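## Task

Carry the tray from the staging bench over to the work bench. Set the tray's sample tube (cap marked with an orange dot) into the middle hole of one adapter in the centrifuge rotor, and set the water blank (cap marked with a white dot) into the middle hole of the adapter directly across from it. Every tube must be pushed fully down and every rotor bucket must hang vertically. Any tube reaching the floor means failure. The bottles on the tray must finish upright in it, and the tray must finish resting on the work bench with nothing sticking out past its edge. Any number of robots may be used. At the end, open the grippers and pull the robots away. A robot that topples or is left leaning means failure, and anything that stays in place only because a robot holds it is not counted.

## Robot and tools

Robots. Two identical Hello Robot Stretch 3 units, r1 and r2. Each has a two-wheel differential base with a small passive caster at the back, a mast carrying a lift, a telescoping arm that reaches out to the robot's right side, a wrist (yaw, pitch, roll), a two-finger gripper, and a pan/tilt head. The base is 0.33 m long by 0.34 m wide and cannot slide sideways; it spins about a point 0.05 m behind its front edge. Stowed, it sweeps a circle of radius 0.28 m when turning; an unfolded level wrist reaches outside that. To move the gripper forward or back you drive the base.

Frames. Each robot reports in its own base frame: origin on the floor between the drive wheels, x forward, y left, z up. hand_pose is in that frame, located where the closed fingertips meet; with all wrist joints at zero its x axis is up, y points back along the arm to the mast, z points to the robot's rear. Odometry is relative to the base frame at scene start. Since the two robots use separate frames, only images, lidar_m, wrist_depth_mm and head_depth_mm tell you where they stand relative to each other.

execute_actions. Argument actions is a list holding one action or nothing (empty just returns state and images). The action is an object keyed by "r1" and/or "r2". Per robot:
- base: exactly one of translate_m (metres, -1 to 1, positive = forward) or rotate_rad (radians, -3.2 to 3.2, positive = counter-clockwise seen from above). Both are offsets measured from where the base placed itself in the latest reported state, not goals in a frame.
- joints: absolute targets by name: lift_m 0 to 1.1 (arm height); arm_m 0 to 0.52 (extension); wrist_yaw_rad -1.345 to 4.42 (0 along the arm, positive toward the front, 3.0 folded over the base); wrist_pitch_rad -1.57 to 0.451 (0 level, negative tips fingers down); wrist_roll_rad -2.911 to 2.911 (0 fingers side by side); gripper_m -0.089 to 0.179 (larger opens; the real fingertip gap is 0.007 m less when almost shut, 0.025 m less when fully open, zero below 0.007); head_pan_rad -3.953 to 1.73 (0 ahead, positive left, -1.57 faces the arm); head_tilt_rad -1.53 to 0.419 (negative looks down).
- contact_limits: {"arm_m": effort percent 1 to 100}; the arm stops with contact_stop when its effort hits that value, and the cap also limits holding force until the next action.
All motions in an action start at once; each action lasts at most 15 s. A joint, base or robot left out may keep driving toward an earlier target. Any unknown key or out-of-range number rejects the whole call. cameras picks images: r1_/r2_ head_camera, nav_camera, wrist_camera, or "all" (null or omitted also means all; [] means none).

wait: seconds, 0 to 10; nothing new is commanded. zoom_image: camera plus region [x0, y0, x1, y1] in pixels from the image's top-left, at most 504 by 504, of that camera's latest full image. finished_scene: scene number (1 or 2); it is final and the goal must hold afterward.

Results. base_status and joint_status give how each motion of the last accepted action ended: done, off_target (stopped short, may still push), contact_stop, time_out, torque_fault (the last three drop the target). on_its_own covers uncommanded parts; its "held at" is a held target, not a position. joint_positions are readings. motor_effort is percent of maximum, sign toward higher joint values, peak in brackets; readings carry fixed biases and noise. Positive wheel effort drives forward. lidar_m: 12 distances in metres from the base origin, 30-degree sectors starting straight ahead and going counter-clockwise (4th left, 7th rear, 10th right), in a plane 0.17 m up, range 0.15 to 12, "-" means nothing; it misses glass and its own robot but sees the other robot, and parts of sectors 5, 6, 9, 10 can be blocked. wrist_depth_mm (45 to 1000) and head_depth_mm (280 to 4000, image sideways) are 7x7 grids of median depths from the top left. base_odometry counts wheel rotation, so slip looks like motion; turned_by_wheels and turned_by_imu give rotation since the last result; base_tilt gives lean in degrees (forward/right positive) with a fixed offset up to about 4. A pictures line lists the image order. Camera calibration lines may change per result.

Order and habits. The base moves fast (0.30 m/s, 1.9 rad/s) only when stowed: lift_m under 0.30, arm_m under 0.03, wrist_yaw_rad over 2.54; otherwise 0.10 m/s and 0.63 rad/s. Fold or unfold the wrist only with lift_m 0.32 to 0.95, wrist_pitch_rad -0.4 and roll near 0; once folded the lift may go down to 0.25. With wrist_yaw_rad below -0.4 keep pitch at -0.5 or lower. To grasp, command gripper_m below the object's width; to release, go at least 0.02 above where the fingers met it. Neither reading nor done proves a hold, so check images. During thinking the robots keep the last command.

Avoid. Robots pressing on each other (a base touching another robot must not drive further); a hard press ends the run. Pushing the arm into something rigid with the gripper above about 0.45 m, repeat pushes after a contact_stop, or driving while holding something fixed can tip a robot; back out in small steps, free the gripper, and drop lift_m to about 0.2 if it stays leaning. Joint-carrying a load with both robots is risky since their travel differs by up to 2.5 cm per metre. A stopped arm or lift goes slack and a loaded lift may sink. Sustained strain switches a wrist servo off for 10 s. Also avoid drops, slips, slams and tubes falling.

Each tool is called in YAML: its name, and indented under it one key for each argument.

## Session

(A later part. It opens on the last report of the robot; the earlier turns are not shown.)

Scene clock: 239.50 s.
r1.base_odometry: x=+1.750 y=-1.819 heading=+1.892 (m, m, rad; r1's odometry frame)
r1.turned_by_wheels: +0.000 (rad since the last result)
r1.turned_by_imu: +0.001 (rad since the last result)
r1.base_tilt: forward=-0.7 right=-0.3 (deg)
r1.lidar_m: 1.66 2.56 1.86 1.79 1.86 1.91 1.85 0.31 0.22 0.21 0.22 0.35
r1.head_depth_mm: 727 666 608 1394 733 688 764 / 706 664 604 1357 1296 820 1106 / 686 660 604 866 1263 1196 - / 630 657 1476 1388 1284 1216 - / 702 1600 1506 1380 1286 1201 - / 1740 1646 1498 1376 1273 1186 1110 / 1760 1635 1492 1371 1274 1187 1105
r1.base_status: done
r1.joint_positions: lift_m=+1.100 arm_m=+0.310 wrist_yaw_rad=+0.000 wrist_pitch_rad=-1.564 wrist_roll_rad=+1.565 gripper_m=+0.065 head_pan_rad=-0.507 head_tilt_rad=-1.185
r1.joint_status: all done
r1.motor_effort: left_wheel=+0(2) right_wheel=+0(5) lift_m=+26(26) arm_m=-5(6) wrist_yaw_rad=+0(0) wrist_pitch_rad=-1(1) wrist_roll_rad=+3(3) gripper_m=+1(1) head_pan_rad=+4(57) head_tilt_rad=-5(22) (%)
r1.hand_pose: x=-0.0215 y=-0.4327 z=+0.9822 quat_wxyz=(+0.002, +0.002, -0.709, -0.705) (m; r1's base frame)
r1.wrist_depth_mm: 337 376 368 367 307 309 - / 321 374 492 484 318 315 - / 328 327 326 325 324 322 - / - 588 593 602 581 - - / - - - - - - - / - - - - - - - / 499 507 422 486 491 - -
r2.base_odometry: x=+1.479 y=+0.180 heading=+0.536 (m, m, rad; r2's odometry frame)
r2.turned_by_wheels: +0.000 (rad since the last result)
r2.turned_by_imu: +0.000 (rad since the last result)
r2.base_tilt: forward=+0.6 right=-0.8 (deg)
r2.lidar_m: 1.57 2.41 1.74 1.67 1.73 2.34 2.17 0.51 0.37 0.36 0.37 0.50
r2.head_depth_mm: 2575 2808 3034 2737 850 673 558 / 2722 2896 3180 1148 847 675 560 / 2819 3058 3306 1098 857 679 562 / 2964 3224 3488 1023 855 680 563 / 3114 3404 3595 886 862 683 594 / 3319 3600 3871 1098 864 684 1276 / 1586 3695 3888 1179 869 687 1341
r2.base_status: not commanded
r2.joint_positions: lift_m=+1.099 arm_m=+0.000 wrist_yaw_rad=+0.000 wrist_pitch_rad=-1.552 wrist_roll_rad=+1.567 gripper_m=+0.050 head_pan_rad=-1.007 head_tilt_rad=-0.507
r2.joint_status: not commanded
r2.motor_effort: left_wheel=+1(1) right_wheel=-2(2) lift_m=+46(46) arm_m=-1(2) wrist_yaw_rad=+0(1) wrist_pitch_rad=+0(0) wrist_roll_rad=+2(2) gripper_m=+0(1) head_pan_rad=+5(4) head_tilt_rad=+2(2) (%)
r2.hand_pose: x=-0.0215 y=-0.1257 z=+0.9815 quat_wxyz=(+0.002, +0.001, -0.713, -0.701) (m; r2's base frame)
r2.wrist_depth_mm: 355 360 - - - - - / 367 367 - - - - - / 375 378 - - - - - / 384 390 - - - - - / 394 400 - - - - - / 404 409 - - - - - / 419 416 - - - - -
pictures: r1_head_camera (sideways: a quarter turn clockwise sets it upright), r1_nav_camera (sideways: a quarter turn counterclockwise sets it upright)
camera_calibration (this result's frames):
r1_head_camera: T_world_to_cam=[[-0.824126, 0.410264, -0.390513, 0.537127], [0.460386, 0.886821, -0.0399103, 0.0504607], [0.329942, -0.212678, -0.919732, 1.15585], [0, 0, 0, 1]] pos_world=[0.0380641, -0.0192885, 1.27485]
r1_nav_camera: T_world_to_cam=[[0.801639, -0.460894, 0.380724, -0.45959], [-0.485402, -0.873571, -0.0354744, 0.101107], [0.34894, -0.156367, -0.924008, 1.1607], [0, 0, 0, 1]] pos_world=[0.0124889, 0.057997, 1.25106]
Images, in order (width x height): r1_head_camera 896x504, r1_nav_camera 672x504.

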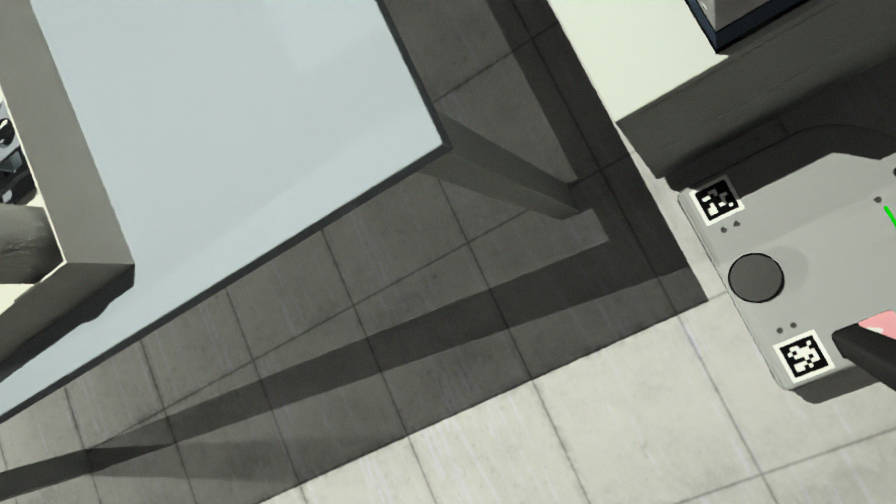

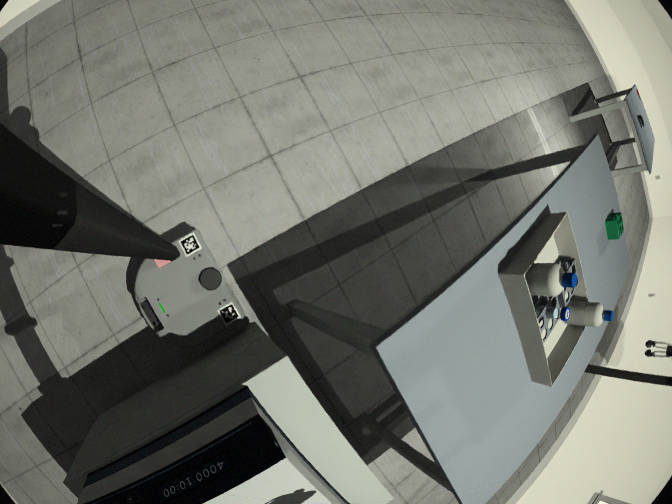

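execute_actions:
  actions:
    - {"r1":{"base":{"translate_m":0.646},"joints":{"head_pan_rad":-1.75,"head_tilt_rad":-0.9}}}
  cameras: ["r1_wrist_camera"]

execute_actions:
  actions:
    - {"r1":{"joints":{"lift_m":1.035}}}
  cameras: ["r1_wrist_camera","r1_head_camera"]

Scene clock: 248.23 s.
r1.base_odometry: x=+1.546 y=-1.206 heading=+1.892 (m, m, rad; r1's odometry frame)
r1.turned_by_wheels: +0.000 (rad since the last result)
r1.turned_by_imu: +0.002 (rad since the last result)
r1.base_tilt: forward=-0.8 right=-0.3 (deg)
r1.lidar_m: 1.02 2.55 1.87 1.80 1.87 2.54 0.84 0.47 0.84 0.90 0.93 1.03
r1.head_depth_mm: 2906 2412 811 682 590 965 1136 / 2855 989 804 677 585 1221 1144 / 2865 978 800 673 557 1214 1151 / 2826 972 768 462 505 539 1150 / - 964 745 617 574 536 1133 / 2760 953 741 624 572 524 1126 / 2695 948 718 614 569 515 1125
r1.base_status: done
r1.joint_positions: lift_m=+1.100 arm_m=+0.310 wrist_yaw_rad=+0.000 wrist_pitch_rad=-1.564 wrist_roll_rad=+1.565 gripper_m=+0.065 head_pan_rad=-1.743 head_tilt_rad=-0.903
r1.joint_status: all done
r1.motor_effort: left_wheel=-1(2) right_wheel=+1(3) lift_m=+26(26) arm_m=-5(5) wrist_yaw_rad=+0(0) wrist_pitch_rad=-1(1) wrist_roll_rad=+3(3) gripper_m=+1(1) head_pan_rad=-4(56) head_tilt_rad=+1(16) (%)
r1.hand_pose: x=-0.0215 y=-0.4327 z=+0.9822 quat_wxyz=(+0.002, +0.002, -0.709, -0.705) (m; r1's base frame)
r1.wrist_depth_mm: 357 356 354 347 349 347 - / 362 362 358 356 359 359 - / 374 366 367 357 360 222 - / 379 373 376 314 373 228 - / 390 373 385 349 380 380 - / 396 393 - 364 388 394 - / 413 377 406 340 400 400 -
r2.base_odometry: x=+1.479 y=+0.180 heading=+0.536 (m, m, rad; r2's odometry frame)
r2.turned_by_wheels: +0.000 (rad since the last result)
r2.turned_by_imu: +0.000 (rad since the last result)
r2.base_tilt: forward=+0.6 right=-0.9 (deg)
r2.lidar_m: 1.57 2.41 1.74 1.67 1.73 2.34 2.16 0.51 0.37 0.36 0.37 0.50
r2.head_depth_mm: 2619 2804 2979 2745 847 674 557 / 2729 2918 3104 1144 850 676 561 / 1286 3021 3241 1099 855 678 563 / 1338 3204 3477 1027 859 680 562 / 3045 3325 3595 889 857 682 594 / 3200 968 3833 1098 865 685 1269 / 3496 3745 - 1176 868 685 1335
r2.base_status: not commanded
r2.joint_positions: lift_m=+1.099 arm_m=+0.000 wrist_yaw_rad=+0.000 wrist_pitch_rad=-1.552 wrist_roll_rad=+1.567 gripper_m=+0.050 head_pan_rad=-1.007 head_tilt_rad=-0.507
r2.joint_status: not commanded
r2.motor_effort: left_wheel=+2(1) right_wheel=-2(2) lift_m=+46(46) arm_m=-1(1) wrist_yaw_rad=+0(0) wrist_pitch_rad=+0(0) wrist_roll_rad=+2(2) gripper_m=+0(0) head_pan_rad=+5(5) head_tilt_rad=+2(2) (%)
r2.hand_pose: x=-0.0215 y=-0.1257 z=+0.9815 quat_wxyz=(+0.002, +0.001, -0.713, -0.701) (m; r2's base frame)
r2.wrist_depth_mm: 358 358 - - - - - / 365 369 - - - - - / 373 377 - - - - - / 384 384 - - - - - / 394 396 - - - - - / 407 408 - - - - - / 421 421 - - - - -
pictures: r1_wrist_camera
camera_calibration (this result's frames):
r1_wrist_camera: T_world_to_cam=[[0.0124426, 0.999688, -0.0216583, 0.459787], [0.988945, -0.00910229, 0.148005, -0.0933733], [0.147762, -0.0232605, -0.988749, 1.12352], [0, 0, 0, 1]] pos_world=[-0.0793938, -0.43436, 1.13466]
Images, in order (width x height): r1_wrist_camera 644x364.

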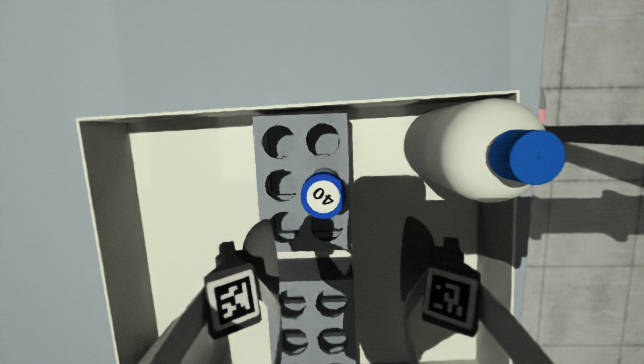

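Scene clock: 249.67 s.
r1.base_odometry: x=+1.546 y=-1.206 heading=+1.892 (m, m, rad; r1's odometry frame)
r1.turned_by_wheels: +0.000 (rad since the last result)
r1.turned_by_imu: +0.000 (rad since the last result)
r1.base_tilt: forward=-0.8 right=-0.2 (deg)
r1.lidar_m: 1.02 2.56 1.87 1.80 1.87 2.55 0.84 0.47 0.83 0.90 0.93 1.03
r1.head_depth_mm: 2952 2343 810 683 588 961 1132 / 2853 988 806 678 584 1213 1143 / 2833 954 799 674 558 1215 1157 / 2825 943 768 462 506 539 1151 / - 902 751 617 574 536 1136 / 2677 927 741 624 571 525 1129 / 2694 948 717 615 567 514 1120
r1.base_status: not commanded
r1.joint_positions: lift_m=+1.035 arm_m=+0.310 wrist_yaw_rad=+0.000 wrist_pitch_rad=-1.564 wrist_roll_rad=+1.565 gripper_m=+0.065 head_pan_rad=-1.743 head_tilt_rad=-0.903
r1.joint_status: all done
r1.motor_effort: left_wheel=-1(1) right_wheel=+1(0) lift_m=+20(26) arm_m=-6(6) wrist_yaw_rad=+0(0) wrist_pitch_rad=-1(1) wrist_roll_rad=+3(3) gripper_m=+1(1) head_pan_rad=-5(4) head_tilt_rad=+0(0) (%)
r1.hand_pose: x=-0.0215 y=-0.4327 z=+0.9175 quat_wxyz=(+0.002, +0.002, -0.709, -0.705) (m; r1's base frame)
r1.wrist_depth_mm: 294 296 292 292 288 286 994 / 301 300 299 295 296 290 - / 277 307 298 299 295 167 158 / 268 313 309 248 310 170 129 / 281 318 316 252 313 311 - / 282 329 - 283 324 297 - / 316 331 331 274 332 328 -
r2.base_odometry: x=+1.479 y=+0.180 heading=+0.536 (m, m, rad; r2's odometry frame)
r2.turned_by_wheels: +0.000 (rad since the last result)
r2.turned_by_imu: +0.000 (rad since the last result)
r2.base_tilt: forward=+0.6 right=-0.8 (deg)
r2.lidar_m: 1.57 2.42 1.74 1.68 1.73 2.34 2.17 0.51 0.37 0.36 0.37 0.50
r2.head_depth_mm: 2637 2810 3021 2743 846 674 559 / 2732 2931 3168 1147 849 675 560 / 1282 3020 3261 1098 855 675 561 / 2812 3245 3510 1023 855 681 565 / 3099 3344 3517 889 859 682 594 / 3320 937 3854 1101 863 684 1279 / 3479 3782 - 1176 866 687 1340
r2.base_status: not commanded
r2.joint_positions: lift_m=+1.099 arm_m=+0.000 wrist_yaw_rad=+0.000 wrist_pitch_rad=-1.552 wrist_roll_rad=+1.567 gripper_m=+0.050 head_pan_rad=-1.007 head_tilt_rad=-0.507
r2.joint_status: not commanded
r2.motor_effort: left_wheel=+1(1) right_wheel=-2(2) lift_m=+46(46) arm_m=-1(1) wrist_yaw_rad=-1(0) wrist_pitch_rad=+0(0) wrist_roll_rad=+2(2) gripper_m=+1(0) head_pan_rad=+5(4) head_tilt_rad=+2(2) (%)
r2.hand_pose: x=-0.0215 y=-0.1257 z=+0.9815 quat_wxyz=(+0.002, +0.001, -0.713, -0.701) (m; r2's base frame)
r2.wrist_depth_mm: 356 359 - - - - - / 366 369 - - - - - / 372 378 - - - - - / 382 389 - - - - - / 396 397 - - - - - / 408 407 - - - - - / 417 416 - - - - -
pictures: r1_head_camera (sideways: a quarter turn clockwise sets it upright), r1_wrist_camera
camera_calibration (this result's frames):
r1_head_camera: T_world_to_cam=[[0.0915687, 0.76989, -0.631573, 0.845563], [0.986789, -0.155279, -0.0462165, 0.0554755], [-0.133652, -0.618997, -0.773938, 0.969188], [0, 0, 0, 1]] pos_world=[-0.00263598, -0.0424519, 1.28669]
r1_wrist_camera: T_world_to_cam=[[0.0124424, 0.999687, -0.0216861, 0.458417], [0.988945, -0.009098, 0.148006, -0.0837936], [0.147762, -0.0232879, -0.988749, 1.05952], [0, 0, 0, 1]] pos_world=[-0.0793938, -0.434362, 1.06994]
Images, in order (width x height): r1_head_camera 896x504, r1_wrist_camera 644x364.

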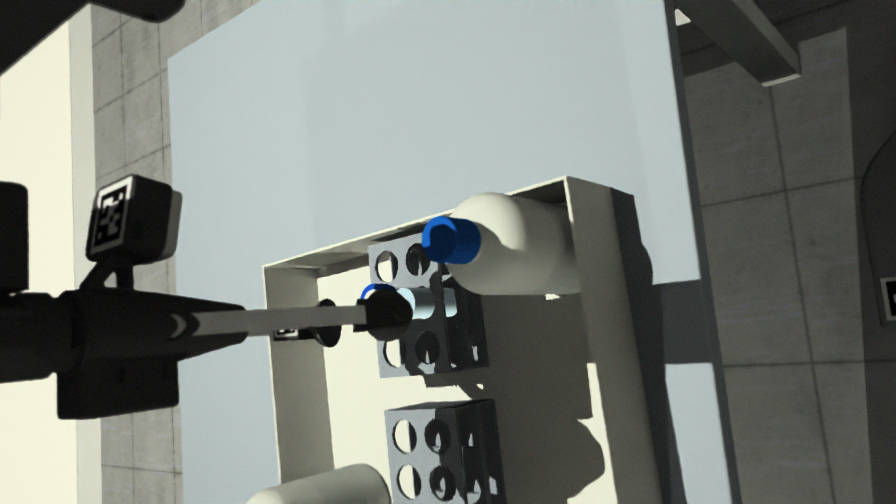

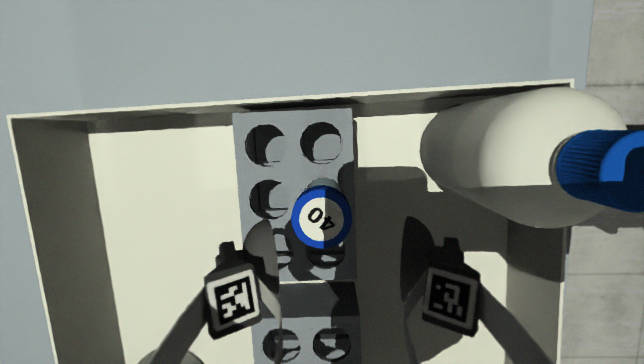

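execute_actions:
  actions:
    - {"r1":{"base":{"translate_m":-0.01},"joints":{"arm_m":0.32}}}
  cameras: []

execute_actions:
  actions:
    - {"r1":{"joints":{"lift_m":0.99}}}
  cameras: ["r1_wrist_camera"]

Scene clock: 254.13 s.
r1.base_odometry: x=+1.549 y=-1.215 heading=+1.892 (m, m, rad; r1's odometry frame)
r1.turned_by_wheels: +0.000 (rad since the last result)
r1.turned_by_imu: +0.000 (rad since the last result)
r1.base_tilt: forward=-0.8 right=-0.2 (deg)
r1.lidar_m: 1.03 2.56 1.87 1.80 1.87 2.55 0.84 0.46 0.82 0.90 0.93 1.04
r1.head_depth_mm: 2980 2404 812 682 589 900 1137 / 2859 989 805 678 586 1225 1149 / 2826 965 799 675 571 1210 1158 / 2775 944 773 461 505 539 1150 / - 906 762 613 546 537 1128 / 2699 930 742 624 571 524 1125 / 2696 944 725 617 568 513 1124
r1.base_status: done
r1.joint_positions: lift_m=+1.035 arm_m=+0.320 wrist_yaw_rad=+0.000 wrist_pitch_rad=-1.564 wrist_roll_rad=+1.565 gripper_m=+0.065 head_pan_rad=-1.743 head_tilt_rad=-0.903
r1.joint_status: all done
r1.motor_effort: left_wheel=-1(4) right_wheel=+0(3) lift_m=+21(21) arm_m=+5(5) wrist_yaw_rad=+0(0) wrist_pitch_rad=-1(1) wrist_roll_rad=+3(3) gripper_m=+1(1) head_pan_rad=-4(5) head_tilt_rad=+1(0) (%)
r1.hand_pose: x=-0.0215 y=-0.4419 z=+0.9175 quat_wxyz=(+0.002, +0.002, -0.709, -0.705) (m; r1's base frame)
r1.wrist_depth_mm: 296 295 293 288 287 287 289 / 302 300 298 299 295 290 - / 277 302 303 299 299 195 162 / 271 313 310 249 303 175 142 / 276 318 317 193 314 309 171 / 305 329 - 288 323 311 - / 337 327 335 278 327 332 -
r2.base_odometry: x=+1.479 y=+0.180 heading=+0.536 (m, m, rad; r2's odometry frame)
r2.turned_by_wheels: +0.000 (rad since the last result)
r2.turned_by_imu: +0.000 (rad since the last result)
r2.base_tilt: forward=+0.5 right=-0.8 (deg)
r2.lidar_m: 1.57 2.42 1.75 1.67 1.73 2.34 2.17 0.51 0.37 0.36 0.37 0.50
r2.head_depth_mm: 2616 2801 2958 2768 846 675 559 / 2692 2911 3153 1152 851 675 559 / 2747 3008 3306 1093 857 678 561 / 2872 3195 3525 1025 856 680 563 / 3085 3326 3552 889 859 682 594 / 3296 943 3746 1100 865 683 1278 / 3475 3779 - 1182 866 686 1338
r2.base_status: not commanded
r2.joint_positions: lift_m=+1.099 arm_m=+0.000 wrist_yaw_rad=+0.000 wrist_pitch_rad=-1.552 wrist_roll_rad=+1.567 gripper_m=+0.050 head_pan_rad=-1.007 head_tilt_rad=-0.507
r2.joint_status: not commanded
r2.motor_effort: left_wheel=+1(2) right_wheel=-2(2) lift_m=+46(46) arm_m=-1(2) wrist_yaw_rad=-1(0) wrist_pitch_rad=+0(0) wrist_roll_rad=+2(2) gripper_m=+1(2) head_pan_rad=+5(5) head_tilt_rad=+2(2) (%)
r2.hand_pose: x=-0.0215 y=-0.1257 z=+0.9815 quat_wxyz=(+0.002, +0.001, -0.713, -0.701) (m; r2's base frame)
r2.wrist_depth_mm: 355 359 - - - - - / 365 369 - - - - - / 375 377 - - - - - / 389 387 - - - - - / 396 397 - - - - - / 404 408 - - - - - / 415 418 - - - - -
pictures: none
No camera images: the call's "cameras" was empty. Leave "cameras" out to get every camera's image.

Scene clock: 255.37 s.
r1.base_odometry: x=+1.549 y=-1.215 heading=+1.892 (m, m, rad; r1's odometry frame)
r1.turned_by_wheels: +0.000 (rad since the last result)
r1.turned_by_imu: +0.000 (rad since the last result)
r1.base_tilt: forward=-0.7 right=-0.3 (deg)
r1.lidar_m: 1.03 2.56 1.87 1.79 1.86 2.55 0.84 0.46 0.82 0.90 0.93 1.04
r1.head_depth_mm: - - 767 682 589 902 1136 / - 958 805 678 586 1222 1143 / 2845 985 799 676 571 1213 1156 / - 925 773 460 506 538 1151 / - - 754 617 546 536 1132 / 2738 928 741 624 572 524 1125 / 2671 952 724 615 569 514 1122
r1.base_status: not commanded
r1.joint_positions: lift_m=+0.990 arm_m=+0.320 wrist_yaw_rad=+0.000 wrist_pitch_rad=-1.564 wrist_roll_rad=+1.565 gripper_m=+0.065 head_pan_rad=-1.743 head_tilt_rad=-0.903
r1.joint_status: all done
r1.motor_effort: left_wheel=-1(1) right_wheel=+0(1) lift_m=+21(22) arm_m=+4(5) wrist_yaw_rad=+0(0) wrist_pitch_rad=-1(1) wrist_roll_rad=+3(3) gripper_m=+1(1) head_pan_rad=-5(5) head_tilt_rad=+0(1) (%)
r1.hand_pose: x=-0.0215 y=-0.4419 z=+0.8725 quat_wxyz=(+0.002, +0.002, -0.709, -0.705) (m; r1's base frame)
r1.wrist_depth_mm: 252 251 249 249 247 246 245 / 257 255 253 252 253 248 249 / 261 261 255 199 255 195 127 / 259 266 261 204 262 171 123 / 256 272 270 188 267 264 126 / 254 280 - 149 275 273 218 / 251 287 285 242 281 280 232
r2.base_odometry: x=+1.479 y=+0.180 heading=+0.536 (m, m, rad; r2's odometry frame)
r2.turned_by_wheels: +0.000 (rad since the last result)
r2.turned_by_imu: +0.000 (rad since the last result)
r2.base_tilt: forward=+0.7 right=-0.9 (deg)
r2.lidar_m: 1.57 2.41 1.75 1.67 1.72 2.34 2.16 0.51 0.37 0.36 0.37 0.50
r2.head_depth_mm: 2616 2753 3003 2780 845 674 559 / 2734 2941 3134 1148 852 676 560 / 2724 2979 3267 1095 856 679 562 / 2856 3209 3480 1025 859 681 564 / 3116 3372 3490 885 862 680 593 / 3285 958 3771 1096 864 685 1277 / 3489 3730 - 1179 866 685 1332
r2.base_status: not commanded
r2.joint_positions: lift_m=+1.099 arm_m=+0.000 wrist_yaw_rad=+0.000 wrist_pitch_rad=-1.552 wrist_roll_rad=+1.567 gripper_m=+0.050 head_pan_rad=-1.007 head_tilt_rad=-0.507
r2.joint_status: not commanded
r2.motor_effort: left_wheel=+2(2) right_wheel=-2(2) lift_m=+46(46) arm_m=-1(1) wrist_yaw_rad=+0(0) wrist_pitch_rad=+0(0) wrist_roll_rad=+2(2) gripper_m=+0(1) head_pan_rad=+5(5) head_tilt_rad=+2(2) (%)
r2.hand_pose: x=-0.0215 y=-0.1257 z=+0.9815 quat_wxyz=(+0.002, +0.001, -0.713, -0.701) (m; r2's base frame)
r2.wrist_depth_mm: 356 358 - - - - - / 366 369 - - - - - / 376 377 - - - - - / 386 385 - - - - - / 394 398 - - - - - / 408 406 - - - - - / 414 416 - - - - -
pictures: r1_wrist_camera
camera_calibration (this result's frames):
r1_wrist_camera: T_world_to_cam=[[0.0124427, 0.999687, -0.0217127, 0.46668], [0.988945, -0.00909438, 0.148006, -0.0772153], [0.147762, -0.0233142, -0.988748, 1.0148], [0, 0, 0, 1]] pos_world=[-0.0793938, -0.443577, 1.02494]
Images, in order (width x height): r1_wrist_camera 644x364.

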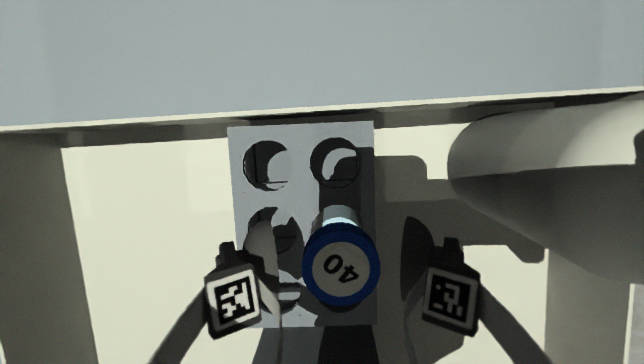

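execute_actions:
  actions:
    - {"r1":{"joints":{"gripper_m":0.0}}}
  cameras: []

execute_actions:
  actions:
    - {"r1":{"joints":{"lift_m":1.1}}}
  cameras: ["r1_wrist_camera"]

execute_actions:
  actions:
    - {"r1":{"base":{"translate_m":-0.79},"joints":{"arm_m":0.36,"head_pan_rad":-1.6}}}
  cameras: ["r1_wrist_camera","r1_head_camera"]

Scene clock: 259.00 s.
r1.base_odometry: x=+1.549 y=-1.215 heading=+1.892 (m, m, rad; r1's odometry frame)
r1.turned_by_wheels: +0.000 (rad since the last result)
r1.turned_by_imu: +0.000 (rad since the last result)
r1.base_tilt: forward=-0.8 right=-0.3 (deg)
r1.lidar_m: 1.03 2.57 1.86 1.80 1.86 2.55 0.84 0.46 0.82 0.90 0.93 1.04
r1.head_depth_mm: - - 766 683 589 901 1133 / - 955 804 677 586 1220 1143 / 2836 984 798 674 571 1218 1157 / - 925 774 460 506 539 1151 / - - 757 615 545 535 1131 / 2727 925 742 624 571 525 1126 / 2682 948 723 616 568 514 1121
r1.base_status: not commanded
r1.joint_positions: lift_m=+0.990 arm_m=+0.320 wrist_yaw_rad=+0.000 wrist_pitch_rad=-1.564 wrist_roll_rad=+1.565 gripper_m=+0.001 head_pan_rad=-1.743 head_tilt_rad=-0.903
r1.joint_status: all done
r1.motor_effort: left_wheel=-1(1) right_wheel=+1(0) lift_m=+21(21) arm_m=+5(6) wrist_yaw_rad=+0(0) wrist_pitch_rad=-1(1) wrist_roll_rad=+3(3) gripper_m=-11(87) head_pan_rad=-5(5) head_tilt_rad=+1(1) (%)
r1.hand_pose: x=-0.0215 y=-0.4419 z=+0.8725 quat_wxyz=(+0.002, +0.002, -0.709, -0.705) (m; r1's base frame)
r1.wrist_depth_mm: 251 251 250 248 248 246 244 / 259 256 254 257 252 248 248 / 260 258 254 197 257 195 129 / 260 267 264 204 262 172 123 / 256 271 268 163 265 266 126 / 257 280 276 144 215 276 221 / 253 288 286 242 281 280 233
r2.base_odometry: x=+1.479 y=+0.180 heading=+0.536 (m, m, rad; r2's odometry frame)
r2.turned_by_wheels: +0.000 (rad since the last result)
r2.turned_by_imu: +0.000 (rad since the last result)
r2.base_tilt: forward=+0.7 right=-0.8 (deg)
r2.lidar_m: 1.57 2.41 1.75 1.67 1.72 2.35 2.17 0.51 0.37 0.36 0.37 0.50
r2.head_depth_mm: 2622 2812 2999 2735 849 675 558 / 2701 2925 3140 1152 850 676 560 / 2725 2981 3289 1098 852 678 562 / 2911 3159 3489 1025 858 679 564 / 3145 3344 3501 889 861 683 595 / 3288 955 3841 1099 863 686 1278 / 3490 3730 - 1176 868 687 1338
r2.base_status: not commanded
r2.joint_positions: lift_m=+1.099 arm_m=+0.000 wrist_yaw_rad=+0.000 wrist_pitch_rad=-1.552 wrist_roll_rad=+1.567 gripper_m=+0.050 head_pan_rad=-1.007 head_tilt_rad=-0.507
r2.joint_status: not commanded
r2.motor_effort: left_wheel=+1(1) right_wheel=-2(2) lift_m=+47(46) arm_m=-1(1) wrist_yaw_rad=-1(1) wrist_pitch_rad=+0(0) wrist_roll_rad=+2(2) gripper_m=+1(0) head_pan_rad=+5(4) head_tilt_rad=+3(2) (%)
r2.hand_pose: x=-0.0215 y=-0.1257 z=+0.9815 quat_wxyz=(+0.002, +0.001, -0.713, -0.701) (m; r2's base frame)
r2.wrist_depth_mm: 358 360 - - - - - / 367 367 - - - - - / 374 378 - - - - - / 385 390 - - - - - / 394 397 - - - - - / 406 409 - - - - - / 413 418 - - - - -
pictures: none
No camera images: the call's "cameras" was empty. Leave "cameras" out to get every camera's image.

Scene clock: 260.83 s.
r1.base_odometry: x=+1.549 y=-1.215 heading=+1.892 (m, m, rad; r1's odometry frame)
r1.turned_by_wheels: +0.000 (rad since the last result)
r1.turned_by_imu: +0.000 (rad since the last result)
r1.base_tilt: forward=-0.7 right=-0.3 (deg)
r1.lidar_m: 1.03 2.55 1.87 1.80 1.86 2.55 0.84 0.46 0.82 0.89 0.93 1.04
r1.head_depth_mm: 2902 2398 809 681 590 900 1139 / 2838 989 802 677 584 1221 1146 / 2859 978 799 674 570 1213 1157 / 2829 971 772 460 506 539 1148 / - 967 738 620 547 536 1132 / 2764 952 742 623 571 525 1128 / 2704 948 724 616 569 515 1121
r1.base_status: not commanded
r1.joint_positions: lift_m=+1.100 arm_m=+0.320 wrist_yaw_rad=+0.000 wrist_pitch_rad=-1.564 wrist_roll_rad=+1.565 gripper_m=+0.001 head_pan_rad=-1.743 head_tilt_rad=-0.903
r1.joint_status: all done
r1.motor_effort: left_wheel=-1(0) right_wheel=+0(0) lift_m=+27(26) arm_m=+6(5) wrist_yaw_rad=+1(0) wrist_pitch_rad=-1(1) wrist_roll_rad=+3(3) gripper_m=-11(12) head_pan_rad=-5(5) head_tilt_rad=+1(2) (%)
r1.hand_pose: x=-0.0215 y=-0.4419 z=+0.9822 quat_wxyz=(+0.002, +0.002, -0.709, -0.705) (m; r1's base frame)
r1.wrist_depth_mm: 358 355 349 355 344 352 - / 362 361 361 359 355 358 - / 374 365 370 366 360 229 - / 378 363 378 365 371 226 - / 393 378 384 164 381 376 - / 399 387 393 145 385 390 - / 412 375 400 333 398 400 -
r2.base_odometry: x=+1.479 y=+0.180 heading=+0.536 (m, m, rad; r2's odometry frame)
r2.turned_by_wheels: +0.000 (rad since the last result)
r2.turned_by_imu: +0.000 (rad since the last result)
r2.base_tilt: forward=+0.6 right=-0.9 (deg)
r2.lidar_m: 1.57 2.42 1.74 1.68 1.73 2.34 2.17 0.51 0.37 0.36 0.37 0.50
r2.head_depth_mm: 2614 2771 3022 2726 847 676 558 / 2732 2950 3193 1145 853 675 559 / 2732 3017 3308 1103 854 678 562 / 1327 3201 3519 1026 857 681 563 / 3122 3364 3596 884 858 683 593 / 3163 946 3823 1098 864 683 1272 / 3452 3795 - 1178 866 686 1338
r2.base_status: not commanded
r2.joint_positions: lift_m=+1.099 arm_m=+0.000 wrist_yaw_rad=+0.000 wrist_pitch_rad=-1.552 wrist_roll_rad=+1.567 gripper_m=+0.050 head_pan_rad=-1.007 head_tilt_rad=-0.507
r2.joint_status: not commanded
r2.motor_effort: left_wheel=+2(1) right_wheel=-2(2) lift_m=+46(46) arm_m=-1(1) wrist_yaw_rad=+0(0) wrist_pitch_rad=+0(0) wrist_roll_rad=+2(2) gripper_m=+0(0) head_pan_rad=+5(5) head_tilt_rad=+2(1) (%)
r2.hand_pose: x=-0.0215 y=-0.1257 z=+0.9815 quat_wxyz=(+0.002, +0.001, -0.713, -0.701) (m; r2's base frame)
r2.wrist_depth_mm: 356 363 - - - - - / 366 369 - - - - - / 375 378 - - - - - / 387 387 - - - - - / 395 395 - - - - - / 409 408 - - - - - / 416 419 - - - - -
pictures: r1_wrist_camera
camera_calibration (this result's frames):
r1_wrist_camera: T_world_to_cam=[[0.0124429, 0.999683, -0.0219087, 0.469304], [0.988945, -0.00906557, 0.148008, -0.0934407], [0.147762, -0.0235082, -0.988744, 1.12317], [0, 0, 0, 1]] pos_world=[-0.0793938, -0.443598, 1.13464]
Images, in order (width x height): r1_wrist_camera 644x364.

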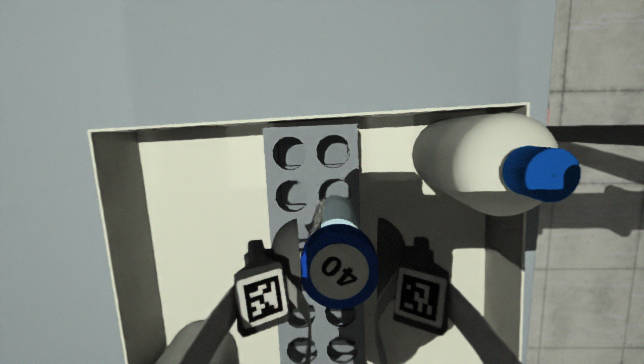

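Scene clock: 269.90 s.
r1.base_odometry: x=+1.798 y=-1.965 heading=+1.892 (m, m, rad; r1's odometry frame)
r1.turned_by_wheels: +0.000 (rad since the last result)
r1.turned_by_imu: -0.001 (rad since the last result)
r1.base_tilt: forward=-0.7 right=-0.3 (deg)
r1.lidar_m: 1.82 2.55 1.87 1.80 1.86 1.76 1.69 0.31 0.22 0.21 0.22 0.31
r1.head_depth_mm: 711 828 800 674 532 569 962 / 724 818 809 701 531 568 957 / 723 811 827 675 532 564 948 / 724 808 756 705 529 563 895 / 696 802 743 608 526 561 937 / 2730 2418 1953 894 546 671 930 / 2748 2373 1942 1442 1374 723 1093
r1.base_status: done
r1.joint_positions: lift_m=+1.100 arm_m=+0.360 wrist_yaw_rad=+0.000 wrist_pitch_rad=-1.564 wrist_roll_rad=+1.565 gripper_m=+0.001 head_pan_rad=-1.607 head_tilt_rad=-0.903
r1.joint_status: all done
r1.motor_effort: left_wheel=+0(3) right_wheel=+0(3) lift_m=+26(26) arm_m=+5(6) wrist_yaw_rad=+0(1) wrist_pitch_rad=-2(1) wrist_roll_rad=+3(3) gripper_m=-11(12) head_pan_rad=+5(26) head_tilt_rad=+1(1) (%)
r1.hand_pose: x=-0.0215 y=-0.4820 z=+0.9821 quat_wxyz=(+0.002, +0.002, -0.709, -0.705) (m; r1's base frame)
r1.wrist_depth_mm: 329 381 370 367 365 336 - / 327 381 374 372 374 334 - / 326 399 364 387 398 323 - / 336 371 385 393 407 327 - / 340 341 407 164 332 335 - / 349 353 349 145 338 347 - / - - - - - - -
r2.base_odometry: x=+1.479 y=+0.180 heading=+0.536 (m, m, rad; r2's odometry frame)
r2.turned_by_wheels: +0.000 (rad since the last result)
r2.turned_by_imu: +0.000 (rad since the last result)
r2.base_tilt: forward=+0.5 right=-0.9 (deg)
r2.lidar_m: 1.57 2.41 1.74 1.67 1.73 2.34 2.16 0.51 0.37 0.36 0.37 0.50
r2.head_depth_mm: 2586 2790 3019 2742 845 674 557 / 2763 2932 3174 1144 849 677 562 / 2839 3072 3321 1100 854 679 563 / 2957 3195 3478 1031 855 682 564 / 3136 3377 3696 886 862 683 593 / 3340 3616 3859 1099 861 682 1273 / 3436 3779 3814 1181 867 685 1348
r2.base_status: not commanded
r2.joint_positions: lift_m=+1.099 arm_m=+0.000 wrist_yaw_rad=+0.000 wrist_pitch_rad=-1.552 wrist_roll_rad=+1.567 gripper_m=+0.050 head_pan_rad=-1.007 head_tilt_rad=-0.507
r2.joint_status: not commanded
r2.motor_effort: left_wheel=+1(1) right_wheel=-2(2) lift_m=+47(46) arm_m=-1(1) wrist_yaw_rad=+0(0) wrist_pitch_rad=+0(0) wrist_roll_rad=+2(2) gripper_m=+0(0) head_pan_rad=+5(5) head_tilt_rad=+2(1) (%)
r2.hand_pose: x=-0.0215 y=-0.1257 z=+0.9815 quat_wxyz=(+0.002, +0.001, -0.713, -0.701) (m; r2's base frame)
r2.wrist_depth_mm: 359 360 - - - - - / 363 365 - - - - - / 378 376 - - - - - / 386 391 - - - - - / 393 395 - - - - - / 406 407 - - - - - / 418 417 - - - - -
pictures: r1_head_camera (sideways: a quarter turn clockwise sets it upright), r1_wrist_camera
camera_calibration (this result's frames):
r1_head_camera: T_world_to_cam=[[-0.0135544, 0.775092, -0.631703, 0.846374], [0.998727, -0.0202035, -0.0462192, 0.0554062], [-0.0485867, -0.631525, -0.773831, 0.968531], [0, 0, 0, 1]] pos_world=[0.0031942, -0.0432465, 1.2867]
r1_wrist_camera: T_world_to_cam=[[0.0124428, 0.999679, -0.0220757, 0.509489], [0.988945, -0.00904079, 0.148009, -0.0937925], [0.147762, -0.0236733, -0.98874, 1.12214], [0, 0, 0, 1]] pos_world=[-0.0793938, -0.483608, 1.13464]
Images, in order (width x height): r1_head_camera 896x504, r1_wrist_camera 644x364.

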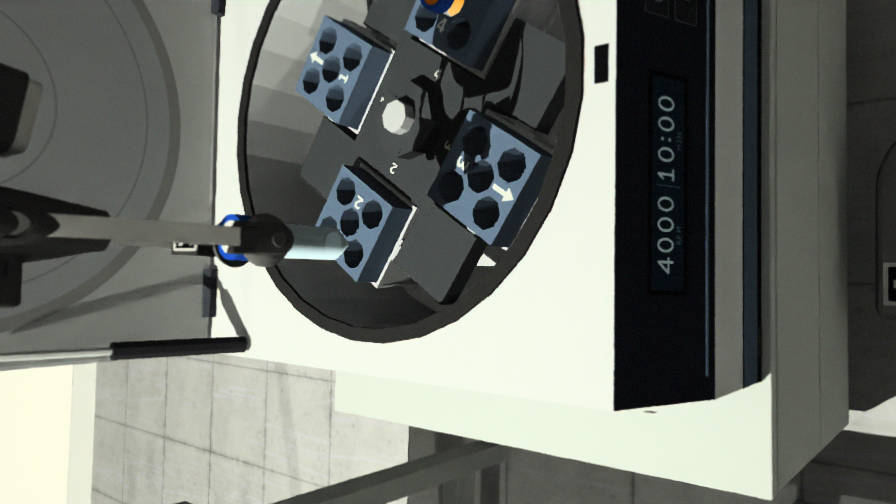

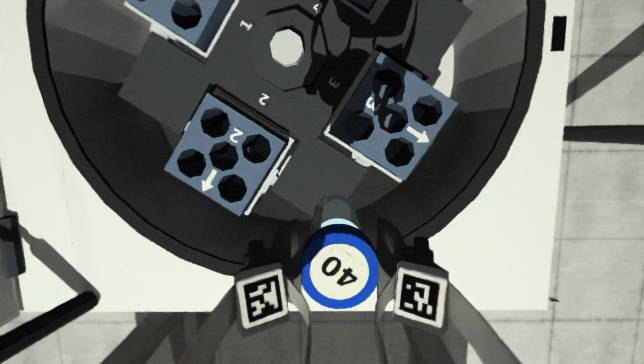

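execute_actions:
  actions:
    - {"r1":{"base":{"translate_m":-0.033},"joints":{"arm_m":0.486}}}
  cameras: ["r1_wrist_camera"]

execute_actions:
  actions:
    - {"r1":{"joints":{"lift_m":1.0}}}
  cameras: ["r1_wrist_camera","r1_head_camera"]

Scene clock: 273.50 s.
r1.base_odometry: x=+1.809 y=-1.996 heading=+1.892 (m, m, rad; r1's odometry frame)
r1.turned_by_wheels: +0.000 (rad since the last result)
r1.turned_by_imu: +0.000 (rad since the last result)
r1.base_tilt: forward=-0.7 right=-0.3 (deg)
r1.lidar_m: 1.85 2.56 1.87 1.79 1.86 1.72 1.65 0.31 0.22 0.22 0.22 0.30
r1.head_depth_mm: 711 827 805 668 537 570 960 / 711 817 793 700 530 567 955 / 708 820 825 688 531 565 949 / 709 806 780 689 529 562 895 / 709 806 764 702 526 560 936 / 753 2240 777 604 524 557 930 / 2738 2378 1938 1342 807 701 1076
r1.base_status: done
r1.joint_positions: lift_m=+1.100 arm_m=+0.486 wrist_yaw_rad=+0.000 wrist_pitch_rad=-1.563 wrist_roll_rad=+1.565 gripper_m=+0.001 head_pan_rad=-1.607 head_tilt_rad=-0.902
r1.joint_status: all done
r1.motor_effort: left_wheel=-1(4) right_wheel=+1(3) lift_m=+27(26) arm_m=+5(6) wrist_yaw_rad=+0(0) wrist_pitch_rad=-1(1) wrist_roll_rad=+3(3) gripper_m=-11(12) head_pan_rad=+5(5) head_tilt_rad=+0(1) (%)
r1.hand_pose: x=-0.0215 y=-0.6081 z=+0.9821 quat_wxyz=(+0.002, +0.002, -0.709, -0.705) (m; r1's base frame)
r1.wrist_depth_mm: 246 308 360 354 364 360 366 / 245 319 405 373 356 375 368 / 245 325 385 388 381 355 360 / 242 335 373 371 393 374 351 / 243 336 345 163 398 411 332 / 241 338 347 144 345 344 341 / 240 338 - 360 - 348 347
r2.base_odometry: x=+1.479 y=+0.180 heading=+0.536 (m, m, rad; r2's odometry frame)
r2.turned_by_wheels: +0.000 (rad since the last result)
r2.turned_by_imu: +0.000 (rad since the last result)
r2.base_tilt: forward=+0.9 right=-0.7 (deg)
r2.lidar_m: 1.57 2.42 1.75 1.67 1.73 2.34 2.16 0.51 0.37 0.36 0.37 0.50
r2.head_depth_mm: 2599 2780 2982 2748 846 674 558 / 2755 2907 3141 1144 852 677 561 / 2825 3067 3301 1098 852 679 561 / 3001 3206 3533 1025 857 680 562 / 3124 3374 3623 888 861 682 593 / 3316 3581 3891 1099 868 685 1272 / 3439 3790 3888 1180 868 687 1349
r2.base_status: not commanded
r2.joint_positions: lift_m=+1.099 arm_m=+0.000 wrist_yaw_rad=+0.000 wrist_pitch_rad=-1.552 wrist_roll_rad=+1.567 gripper_m=+0.050 head_pan_rad=-1.007 head_tilt_rad=-0.507
r2.joint_status: not commanded
r2.motor_effort: left_wheel=+1(1) right_wheel=-2(2) lift_m=+46(46) arm_m=-1(1) wrist_yaw_rad=+0(1) wrist_pitch_rad=+0(0) wrist_roll_rad=+2(2) gripper_m=+0(1) head_pan_rad=+5(5) head_tilt_rad=+2(2) (%)
r2.hand_pose: x=-0.0215 y=-0.1257 z=+0.9815 quat_wxyz=(+0.002, +0.001, -0.713, -0.701) (m; r2's base frame)
r2.wrist_depth_mm: 355 358 - - - - - / 365 370 - - - - - / 376 377 - - - - - / 384 386 - - - - - / 394 398 - - - - - / 407 406 - - - - - / 418 417 - - - - -
pictures: r1_wrist_camera
camera_calibration (this result's frames):
r1_wrist_camera: T_world_to_cam=[[0.0124277, 0.999668, -0.0225844, 0.636079], [0.988945, -0.00895044, 0.148013, -0.0948802], [0.147762, -0.0241742, -0.988727, 1.11883], [0, 0, 0, 1]] pos_world=[-0.0793942, -0.60967, 1.13463]
Images, in order (width x height): r1_wrist_camera 644x364.

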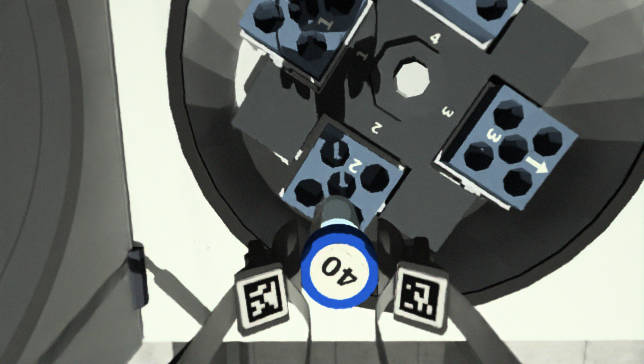

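Scene clock: 275.23 s.
r1.base_odometry: x=+1.809 y=-1.996 heading=+1.892 (m, m, rad; r1's odometry frame)
r1.turned_by_wheels: +0.000 (rad since the last result)
r1.turned_by_imu: +0.000 (rad since the last result)
r1.base_tilt: forward=-0.7 right=-0.3 (deg)
r1.lidar_m: 1.85 2.56 1.86 1.80 1.86 1.72 1.66 0.31 0.22 0.22 0.22 0.30
r1.head_depth_mm: 742 829 805 669 538 570 966 / 709 816 794 699 530 567 959 / 709 819 826 688 531 565 949 / - 809 762 690 530 563 893 / 708 807 762 703 527 560 935 / 754 2243 777 607 524 557 929 / 2717 2367 1936 1346 807 702 1075
r1.base_status: not commanded
r1.joint_positions: lift_m=+1.000 arm_m=+0.486 wrist_yaw_rad=+0.000 wrist_pitch_rad=-1.563 wrist_roll_rad=+1.565 gripper_m=+0.001 head_pan_rad=-1.607 head_tilt_rad=-0.902
r1.joint_status: all done
r1.motor_effort: left_wheel=-1(1) right_wheel=+0(0) lift_m=+22(28) arm_m=+5(5) wrist_yaw_rad=+0(0) wrist_pitch_rad=-1(1) wrist_roll_rad=+3(3) gripper_m=-11(12) head_pan_rad=+5(5) head_tilt_rad=+1(1) (%)
r1.hand_pose: x=-0.0215 y=-0.6081 z=+0.8824 quat_wxyz=(+0.002, +0.002, -0.709, -0.705) (m; r1's base frame)
r1.wrist_depth_mm: 218 241 309 271 257 270 269 / 222 241 284 279 259 275 272 / 228 232 286 287 284 280 261 / 233 233 362 268 289 290 265 / 236 237 286 162 295 296 295 / 241 243 243 144 302 318 272 / 236 251 249 249 270 264 242
r2.base_odometry: x=+1.479 y=+0.180 heading=+0.536 (m, m, rad; r2's odometry frame)
r2.turned_by_wheels: +0.000 (rad since the last result)
r2.turned_by_imu: +0.000 (rad since the last result)
r2.base_tilt: forward=+0.7 right=-1.0 (deg)
r2.lidar_m: 1.57 2.41 1.75 1.67 1.73 2.34 2.17 0.51 0.37 0.36 0.37 0.50
r2.head_depth_mm: 2590 2811 3006 2736 845 674 557 / 2700 2929 3173 1143 850 677 561 / 2848 3057 3321 1101 854 677 562 / 2986 3237 3513 1025 857 681 563 / 3175 3393 3612 883 861 682 596 / 3325 3606 3790 1099 862 684 1274 / 3456 3728 3875 1182 869 687 1339
r2.base_status: not commanded
r2.joint_positions: lift_m=+1.099 arm_m=+0.000 wrist_yaw_rad=+0.000 wrist_pitch_rad=-1.552 wrist_roll_rad=+1.567 gripper_m=+0.050 head_pan_rad=-1.007 head_tilt_rad=-0.507
r2.joint_status: not commanded
r2.motor_effort: left_wheel=+1(1) right_wheel=-2(2) lift_m=+46(46) arm_m=-1(1) wrist_yaw_rad=+0(0) wrist_pitch_rad=+0(0) wrist_roll_rad=+2(2) gripper_m=-1(0) head_pan_rad=+5(5) head_tilt_rad=+1(2) (%)
r2.hand_pose: x=-0.0215 y=-0.1257 z=+0.9815 quat_wxyz=(+0.002, +0.001, -0.713, -0.701) (m; r2's base frame)
r2.wrist_depth_mm: 359 360 - - - - - / 366 370 - - - - - / 372 378 - - - - - / 384 389 - - - - - / 396 397 - - - - - / 406 408 - - - - - / 418 417 - - - - -
pictures: r1_head_camera (sideways: a quarter turn clockwise sets it upright), r1_wrist_camera
camera_calibration (this result's frames):
r1_head_camera: T_world_to_cam=[[-0.0136913, 0.774985, -0.631831, 0.846542], [0.99873, -0.0200398, -0.0462218, 0.0554096], [-0.048483, -0.631662, -0.773726, 0.968394], [0, 0, 0, 1]] pos_world=[0.00320154, -0.0432495, 1.2867]
r1_wrist_camera: T_world_to_cam=[[0.0124276, 0.999668, -0.0225843, 0.633827], [0.988945, -0.00895041, 0.148013, -0.0801193], [0.147762, -0.0241741, -0.988727, 1.02023], [0, 0, 0, 1]] pos_world=[-0.0793942, -0.60967, 1.0349]
Images, in order (width x height): r1_head_camera 896x504, r1_wrist_camera 644x364.

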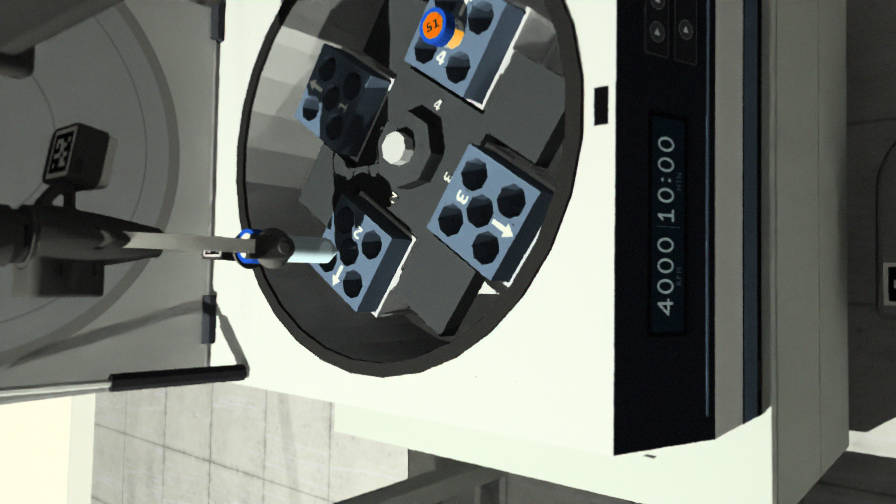

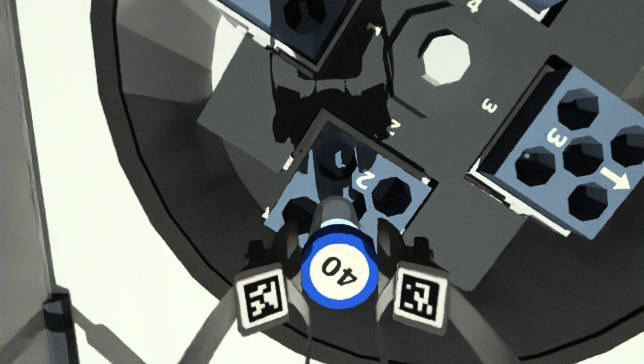

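execute_actions:
  actions:
    - {"r1":{"joints":{"arm_m":0.48,"lift_m":0.985}}}
  cameras: ["r1_wrist_camera"]

execute_actions:
  actions:
    - {"r1":{"joints":{"lift_m":0.95}}}
  cameras: ["r1_wrist_camera","r1_head_camera"]

Scene clock: 277.20 s.
r1.base_odometry: x=+1.809 y=-1.996 heading=+1.892 (m, m, rad; r1's odometry frame)
r1.turned_by_wheels: +0.000 (rad since the last result)
r1.turned_by_imu: +0.000 (rad since the last result)
r1.base_tilt: forward=-0.7 right=-0.3 (deg)
r1.lidar_m: 1.85 2.56 1.86 1.79 1.86 1.73 1.65 0.31 0.22 0.22 0.22 0.30
r1.head_depth_mm: - 833 805 670 537 569 964 / 711 815 791 699 530 567 956 / 703 819 829 687 531 566 948 / - 806 759 689 528 562 895 / 707 809 764 704 527 560 937 / 754 2230 776 605 524 557 928 / 2727 2360 1931 1348 806 701 1076
r1.base_status: not commanded
r1.joint_positions: lift_m=+0.985 arm_m=+0.480 wrist_yaw_rad=+0.000 wrist_pitch_rad=-1.563 wrist_roll_rad=+1.565 gripper_m=+0.001 head_pan_rad=-1.607 head_tilt_rad=-0.902
r1.joint_status: all done
r1.motor_effort: left_wheel=+0(0) right_wheel=+0(0) lift_m=+21(20) arm_m=-5(5) wrist_yaw_rad=+1(1) wrist_pitch_rad=-2(1) wrist_roll_rad=+3(3) gripper_m=-12(13) head_pan_rad=+5(5) head_tilt_rad=+0(1) (%)
r1.hand_pose: x=-0.0215 y=-0.6029 z=+0.8674 quat_wxyz=(+0.002, +0.002, -0.709, -0.705) (m; r1's base frame)
r1.wrist_depth_mm: 201 250 265 258 238 257 255 / 208 251 267 267 244 260 258 / 213 242 271 268 271 268 242 / 218 222 352 252 274 272 247 / 223 222 282 163 280 284 280 / 231 227 230 144 288 310 269 / 232 233 232 254 272 264 232
r2.base_odometry: x=+1.479 y=+0.180 heading=+0.536 (m, m, rad; r2's odometry frame)
r2.turned_by_wheels: +0.000 (rad since the last result)
r2.turned_by_imu: +0.000 (rad since the last result)
r2.base_tilt: forward=+0.8 right=-0.8 (deg)
r2.lidar_m: 1.57 2.41 1.75 1.67 1.73 2.34 2.16 0.51 0.37 0.36 0.37 0.50
r2.head_depth_mm: 2613 2786 3026 2744 850 674 559 / 2735 2880 3142 1144 851 678 560 / 2827 3061 3329 1099 854 679 561 / 2975 3252 3514 1024 856 681 564 / 3106 3425 3604 889 862 682 595 / 3291 3600 3871 1102 866 685 1263 / 3432 3757 3851 1174 869 686 1347
r2.base_status: not commanded
r2.joint_positions: lift_m=+1.099 arm_m=+0.000 wrist_yaw_rad=+0.000 wrist_pitch_rad=-1.552 wrist_roll_rad=+1.567 gripper_m=+0.050 head_pan_rad=-1.007 head_tilt_rad=-0.507
r2.joint_status: not commanded
r2.motor_effort: left_wheel=+1(1) right_wheel=-2(2) lift_m=+46(46) arm_m=-1(1) wrist_yaw_rad=+0(0) wrist_pitch_rad=+0(0) wrist_roll_rad=+2(2) gripper_m=+0(0) head_pan_rad=+5(5) head_tilt_rad=+2(2) (%)
r2.hand_pose: x=-0.0215 y=-0.1257 z=+0.9815 quat_wxyz=(+0.002, +0.001, -0.713, -0.701) (m; r2's base frame)
r2.wrist_depth_mm: 354 359 - - - - - / 365 368 - - - - - / 374 379 - - - - - / 386 389 - - - - - / 397 397 - - - - - / 406 409 - - - - - / 418 418 - - - - -
pictures: r1_wrist_camera
camera_calibration (this result's frames):
r1_wrist_camera: T_world_to_cam=[[0.0124276, 0.999668, -0.0225867, 0.628283], [0.988945, -0.00895006, 0.148013, -0.0778531], [0.147762, -0.0241764, -0.988727, 1.00553], [0, 0, 0, 1]] pos_world=[-0.0793942, -0.604461, 1.0199]
Images, in order (width x height): r1_wrist_camera 644x364.

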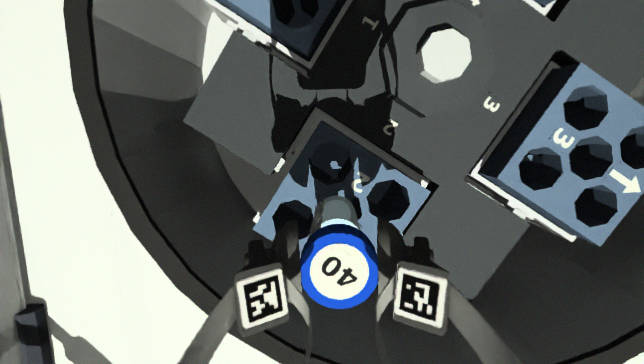

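Scene clock: 278.33 s.
r1.base_odometry: x=+1.809 y=-1.996 heading=+1.892 (m, m, rad; r1's odometry frame)
r1.turned_by_wheels: +0.000 (rad since the last result)
r1.turned_by_imu: +0.000 (rad since the last result)
r1.base_tilt: forward=-0.8 right=-0.2 (deg)
r1.lidar_m: 1.85 2.56 1.87 1.79 1.86 1.72 1.66 0.31 0.22 0.22 0.22 0.30
r1.head_depth_mm: - - 800 669 536 569 963 / 732 823 793 698 530 568 956 / 732 830 828 688 531 564 949 / - 829 767 690 529 561 899 / 706 807 764 703 526 560 934 / 753 2236 775 604 524 558 928 / 2717 2354 1937 1342 806 701 1076
r1.base_status: not commanded
r1.joint_positions: lift_m=+0.950 arm_m=+0.480 wrist_yaw_rad=+0.000 wrist_pitch_rad=-1.563 wrist_roll_rad=+1.565 gripper_m=+0.001 head_pan_rad=-1.607 head_tilt_rad=-0.902
r1.joint_status: all done
r1.motor_effort: left_wheel=-1(0) right_wheel=+0(0) lift_m=+21(22) arm_m=-4(5) wrist_yaw_rad=+0(1) wrist_pitch_rad=-1(2) wrist_roll_rad=+3(3) gripper_m=-12(12) head_pan_rad=+5(5) head_tilt_rad=+1(1) (%)
r1.hand_pose: x=-0.0215 y=-0.6029 z=+0.8324 quat_wxyz=(+0.002, +0.002, -0.709, -0.705) (m; r1's base frame)
r1.wrist_depth_mm: 183 251 228 226 208 206 221 / 180 250 233 232 212 211 216 / 177 237 236 237 236 233 207 / 180 221 323 217 238 238 221 / 188 199 266 157 245 248 229 / 191 191 228 144 248 253 270 / 196 196 201 256 273 265 232
r2.base_odometry: x=+1.479 y=+0.180 heading=+0.536 (m, m, rad; r2's odometry frame)
r2.turned_by_wheels: +0.000 (rad since the last result)
r2.turned_by_imu: +0.000 (rad since the last result)
r2.base_tilt: forward=+0.7 right=-0.9 (deg)
r2.lidar_m: 1.57 2.41 1.74 1.67 1.73 2.34 2.17 0.51 0.37 0.36 0.37 0.50
r2.head_depth_mm: 2609 2770 2973 2764 847 672 557 / 2731 2912 3163 1141 851 676 560 / 2845 3083 3274 1101 857 677 560 / 2990 3216 3530 1028 858 679 564 / 3111 3397 3636 889 858 683 594 / 3314 3618 3792 1099 863 684 1274 / 3431 3676 3880 1177 869 688 1342
r2.base_status: not commanded
r2.joint_positions: lift_m=+1.099 arm_m=+0.000 wrist_yaw_rad=+0.000 wrist_pitch_rad=-1.552 wrist_roll_rad=+1.567 gripper_m=+0.050 head_pan_rad=-1.007 head_tilt_rad=-0.507
r2.joint_status: not commanded
r2.motor_effort: left_wheel=+1(1) right_wheel=-2(2) lift_m=+46(46) arm_m=-1(1) wrist_yaw_rad=+0(0) wrist_pitch_rad=+0(0) wrist_roll_rad=+2(2) gripper_m=+0(1) head_pan_rad=+5(5) head_tilt_rad=+2(2) (%)
r2.hand_pose: x=-0.0215 y=-0.1257 z=+0.9815 quat_wxyz=(+0.002, +0.001, -0.713, -0.701) (m; r2's base frame)
r2.wrist_depth_mm: 357 359 - - - - - / 364 368 - - - - - / 376 379 - - - - - / 387 388 - - - - - / 395 395 - - - - - / 408 408 - - - - - / 416 416 - - - - -
pictures: r1_head_camera (sideways: a quarter turn clockwise sets it upright), r1_wrist_camera
camera_calibration (this result's frames):
r1_head_camera: T_world_to_cam=[[-0.0136914, 0.774985, -0.631832, 0.846542], [0.99873, -0.0200396, -0.0462218, 0.0554096], [-0.0484829, -0.631662, -0.773726, 0.968393], [0, 0, 0, 1]] pos_world=[0.00320154, -0.0432495, 1.2867]
r1_wrist_camera: T_world_to_cam=[[0.0124261, 0.999668, -0.0225867, 0.627479], [0.988945, -0.00894859, 0.148013, -0.0726727], [0.147762, -0.0241762, -0.988727, 0.970928], [0, 0, 0, 1]] pos_world=[-0.0793943, -0.604448, 0.984912]
Images, in order (width x height): r1_head_camera 896x504, r1_wrist_camera 644x364.

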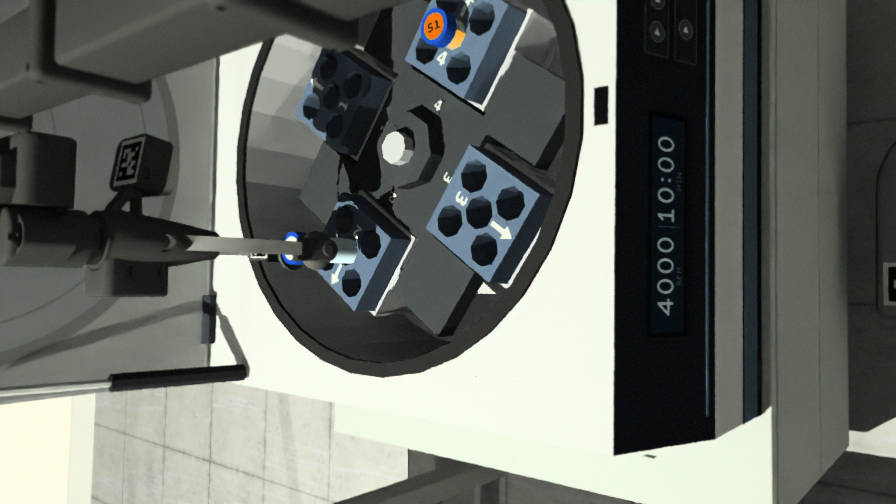

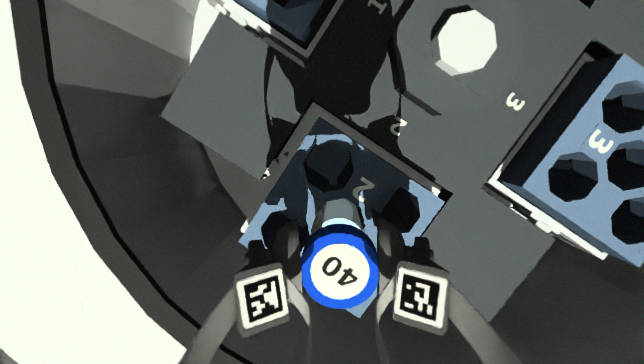

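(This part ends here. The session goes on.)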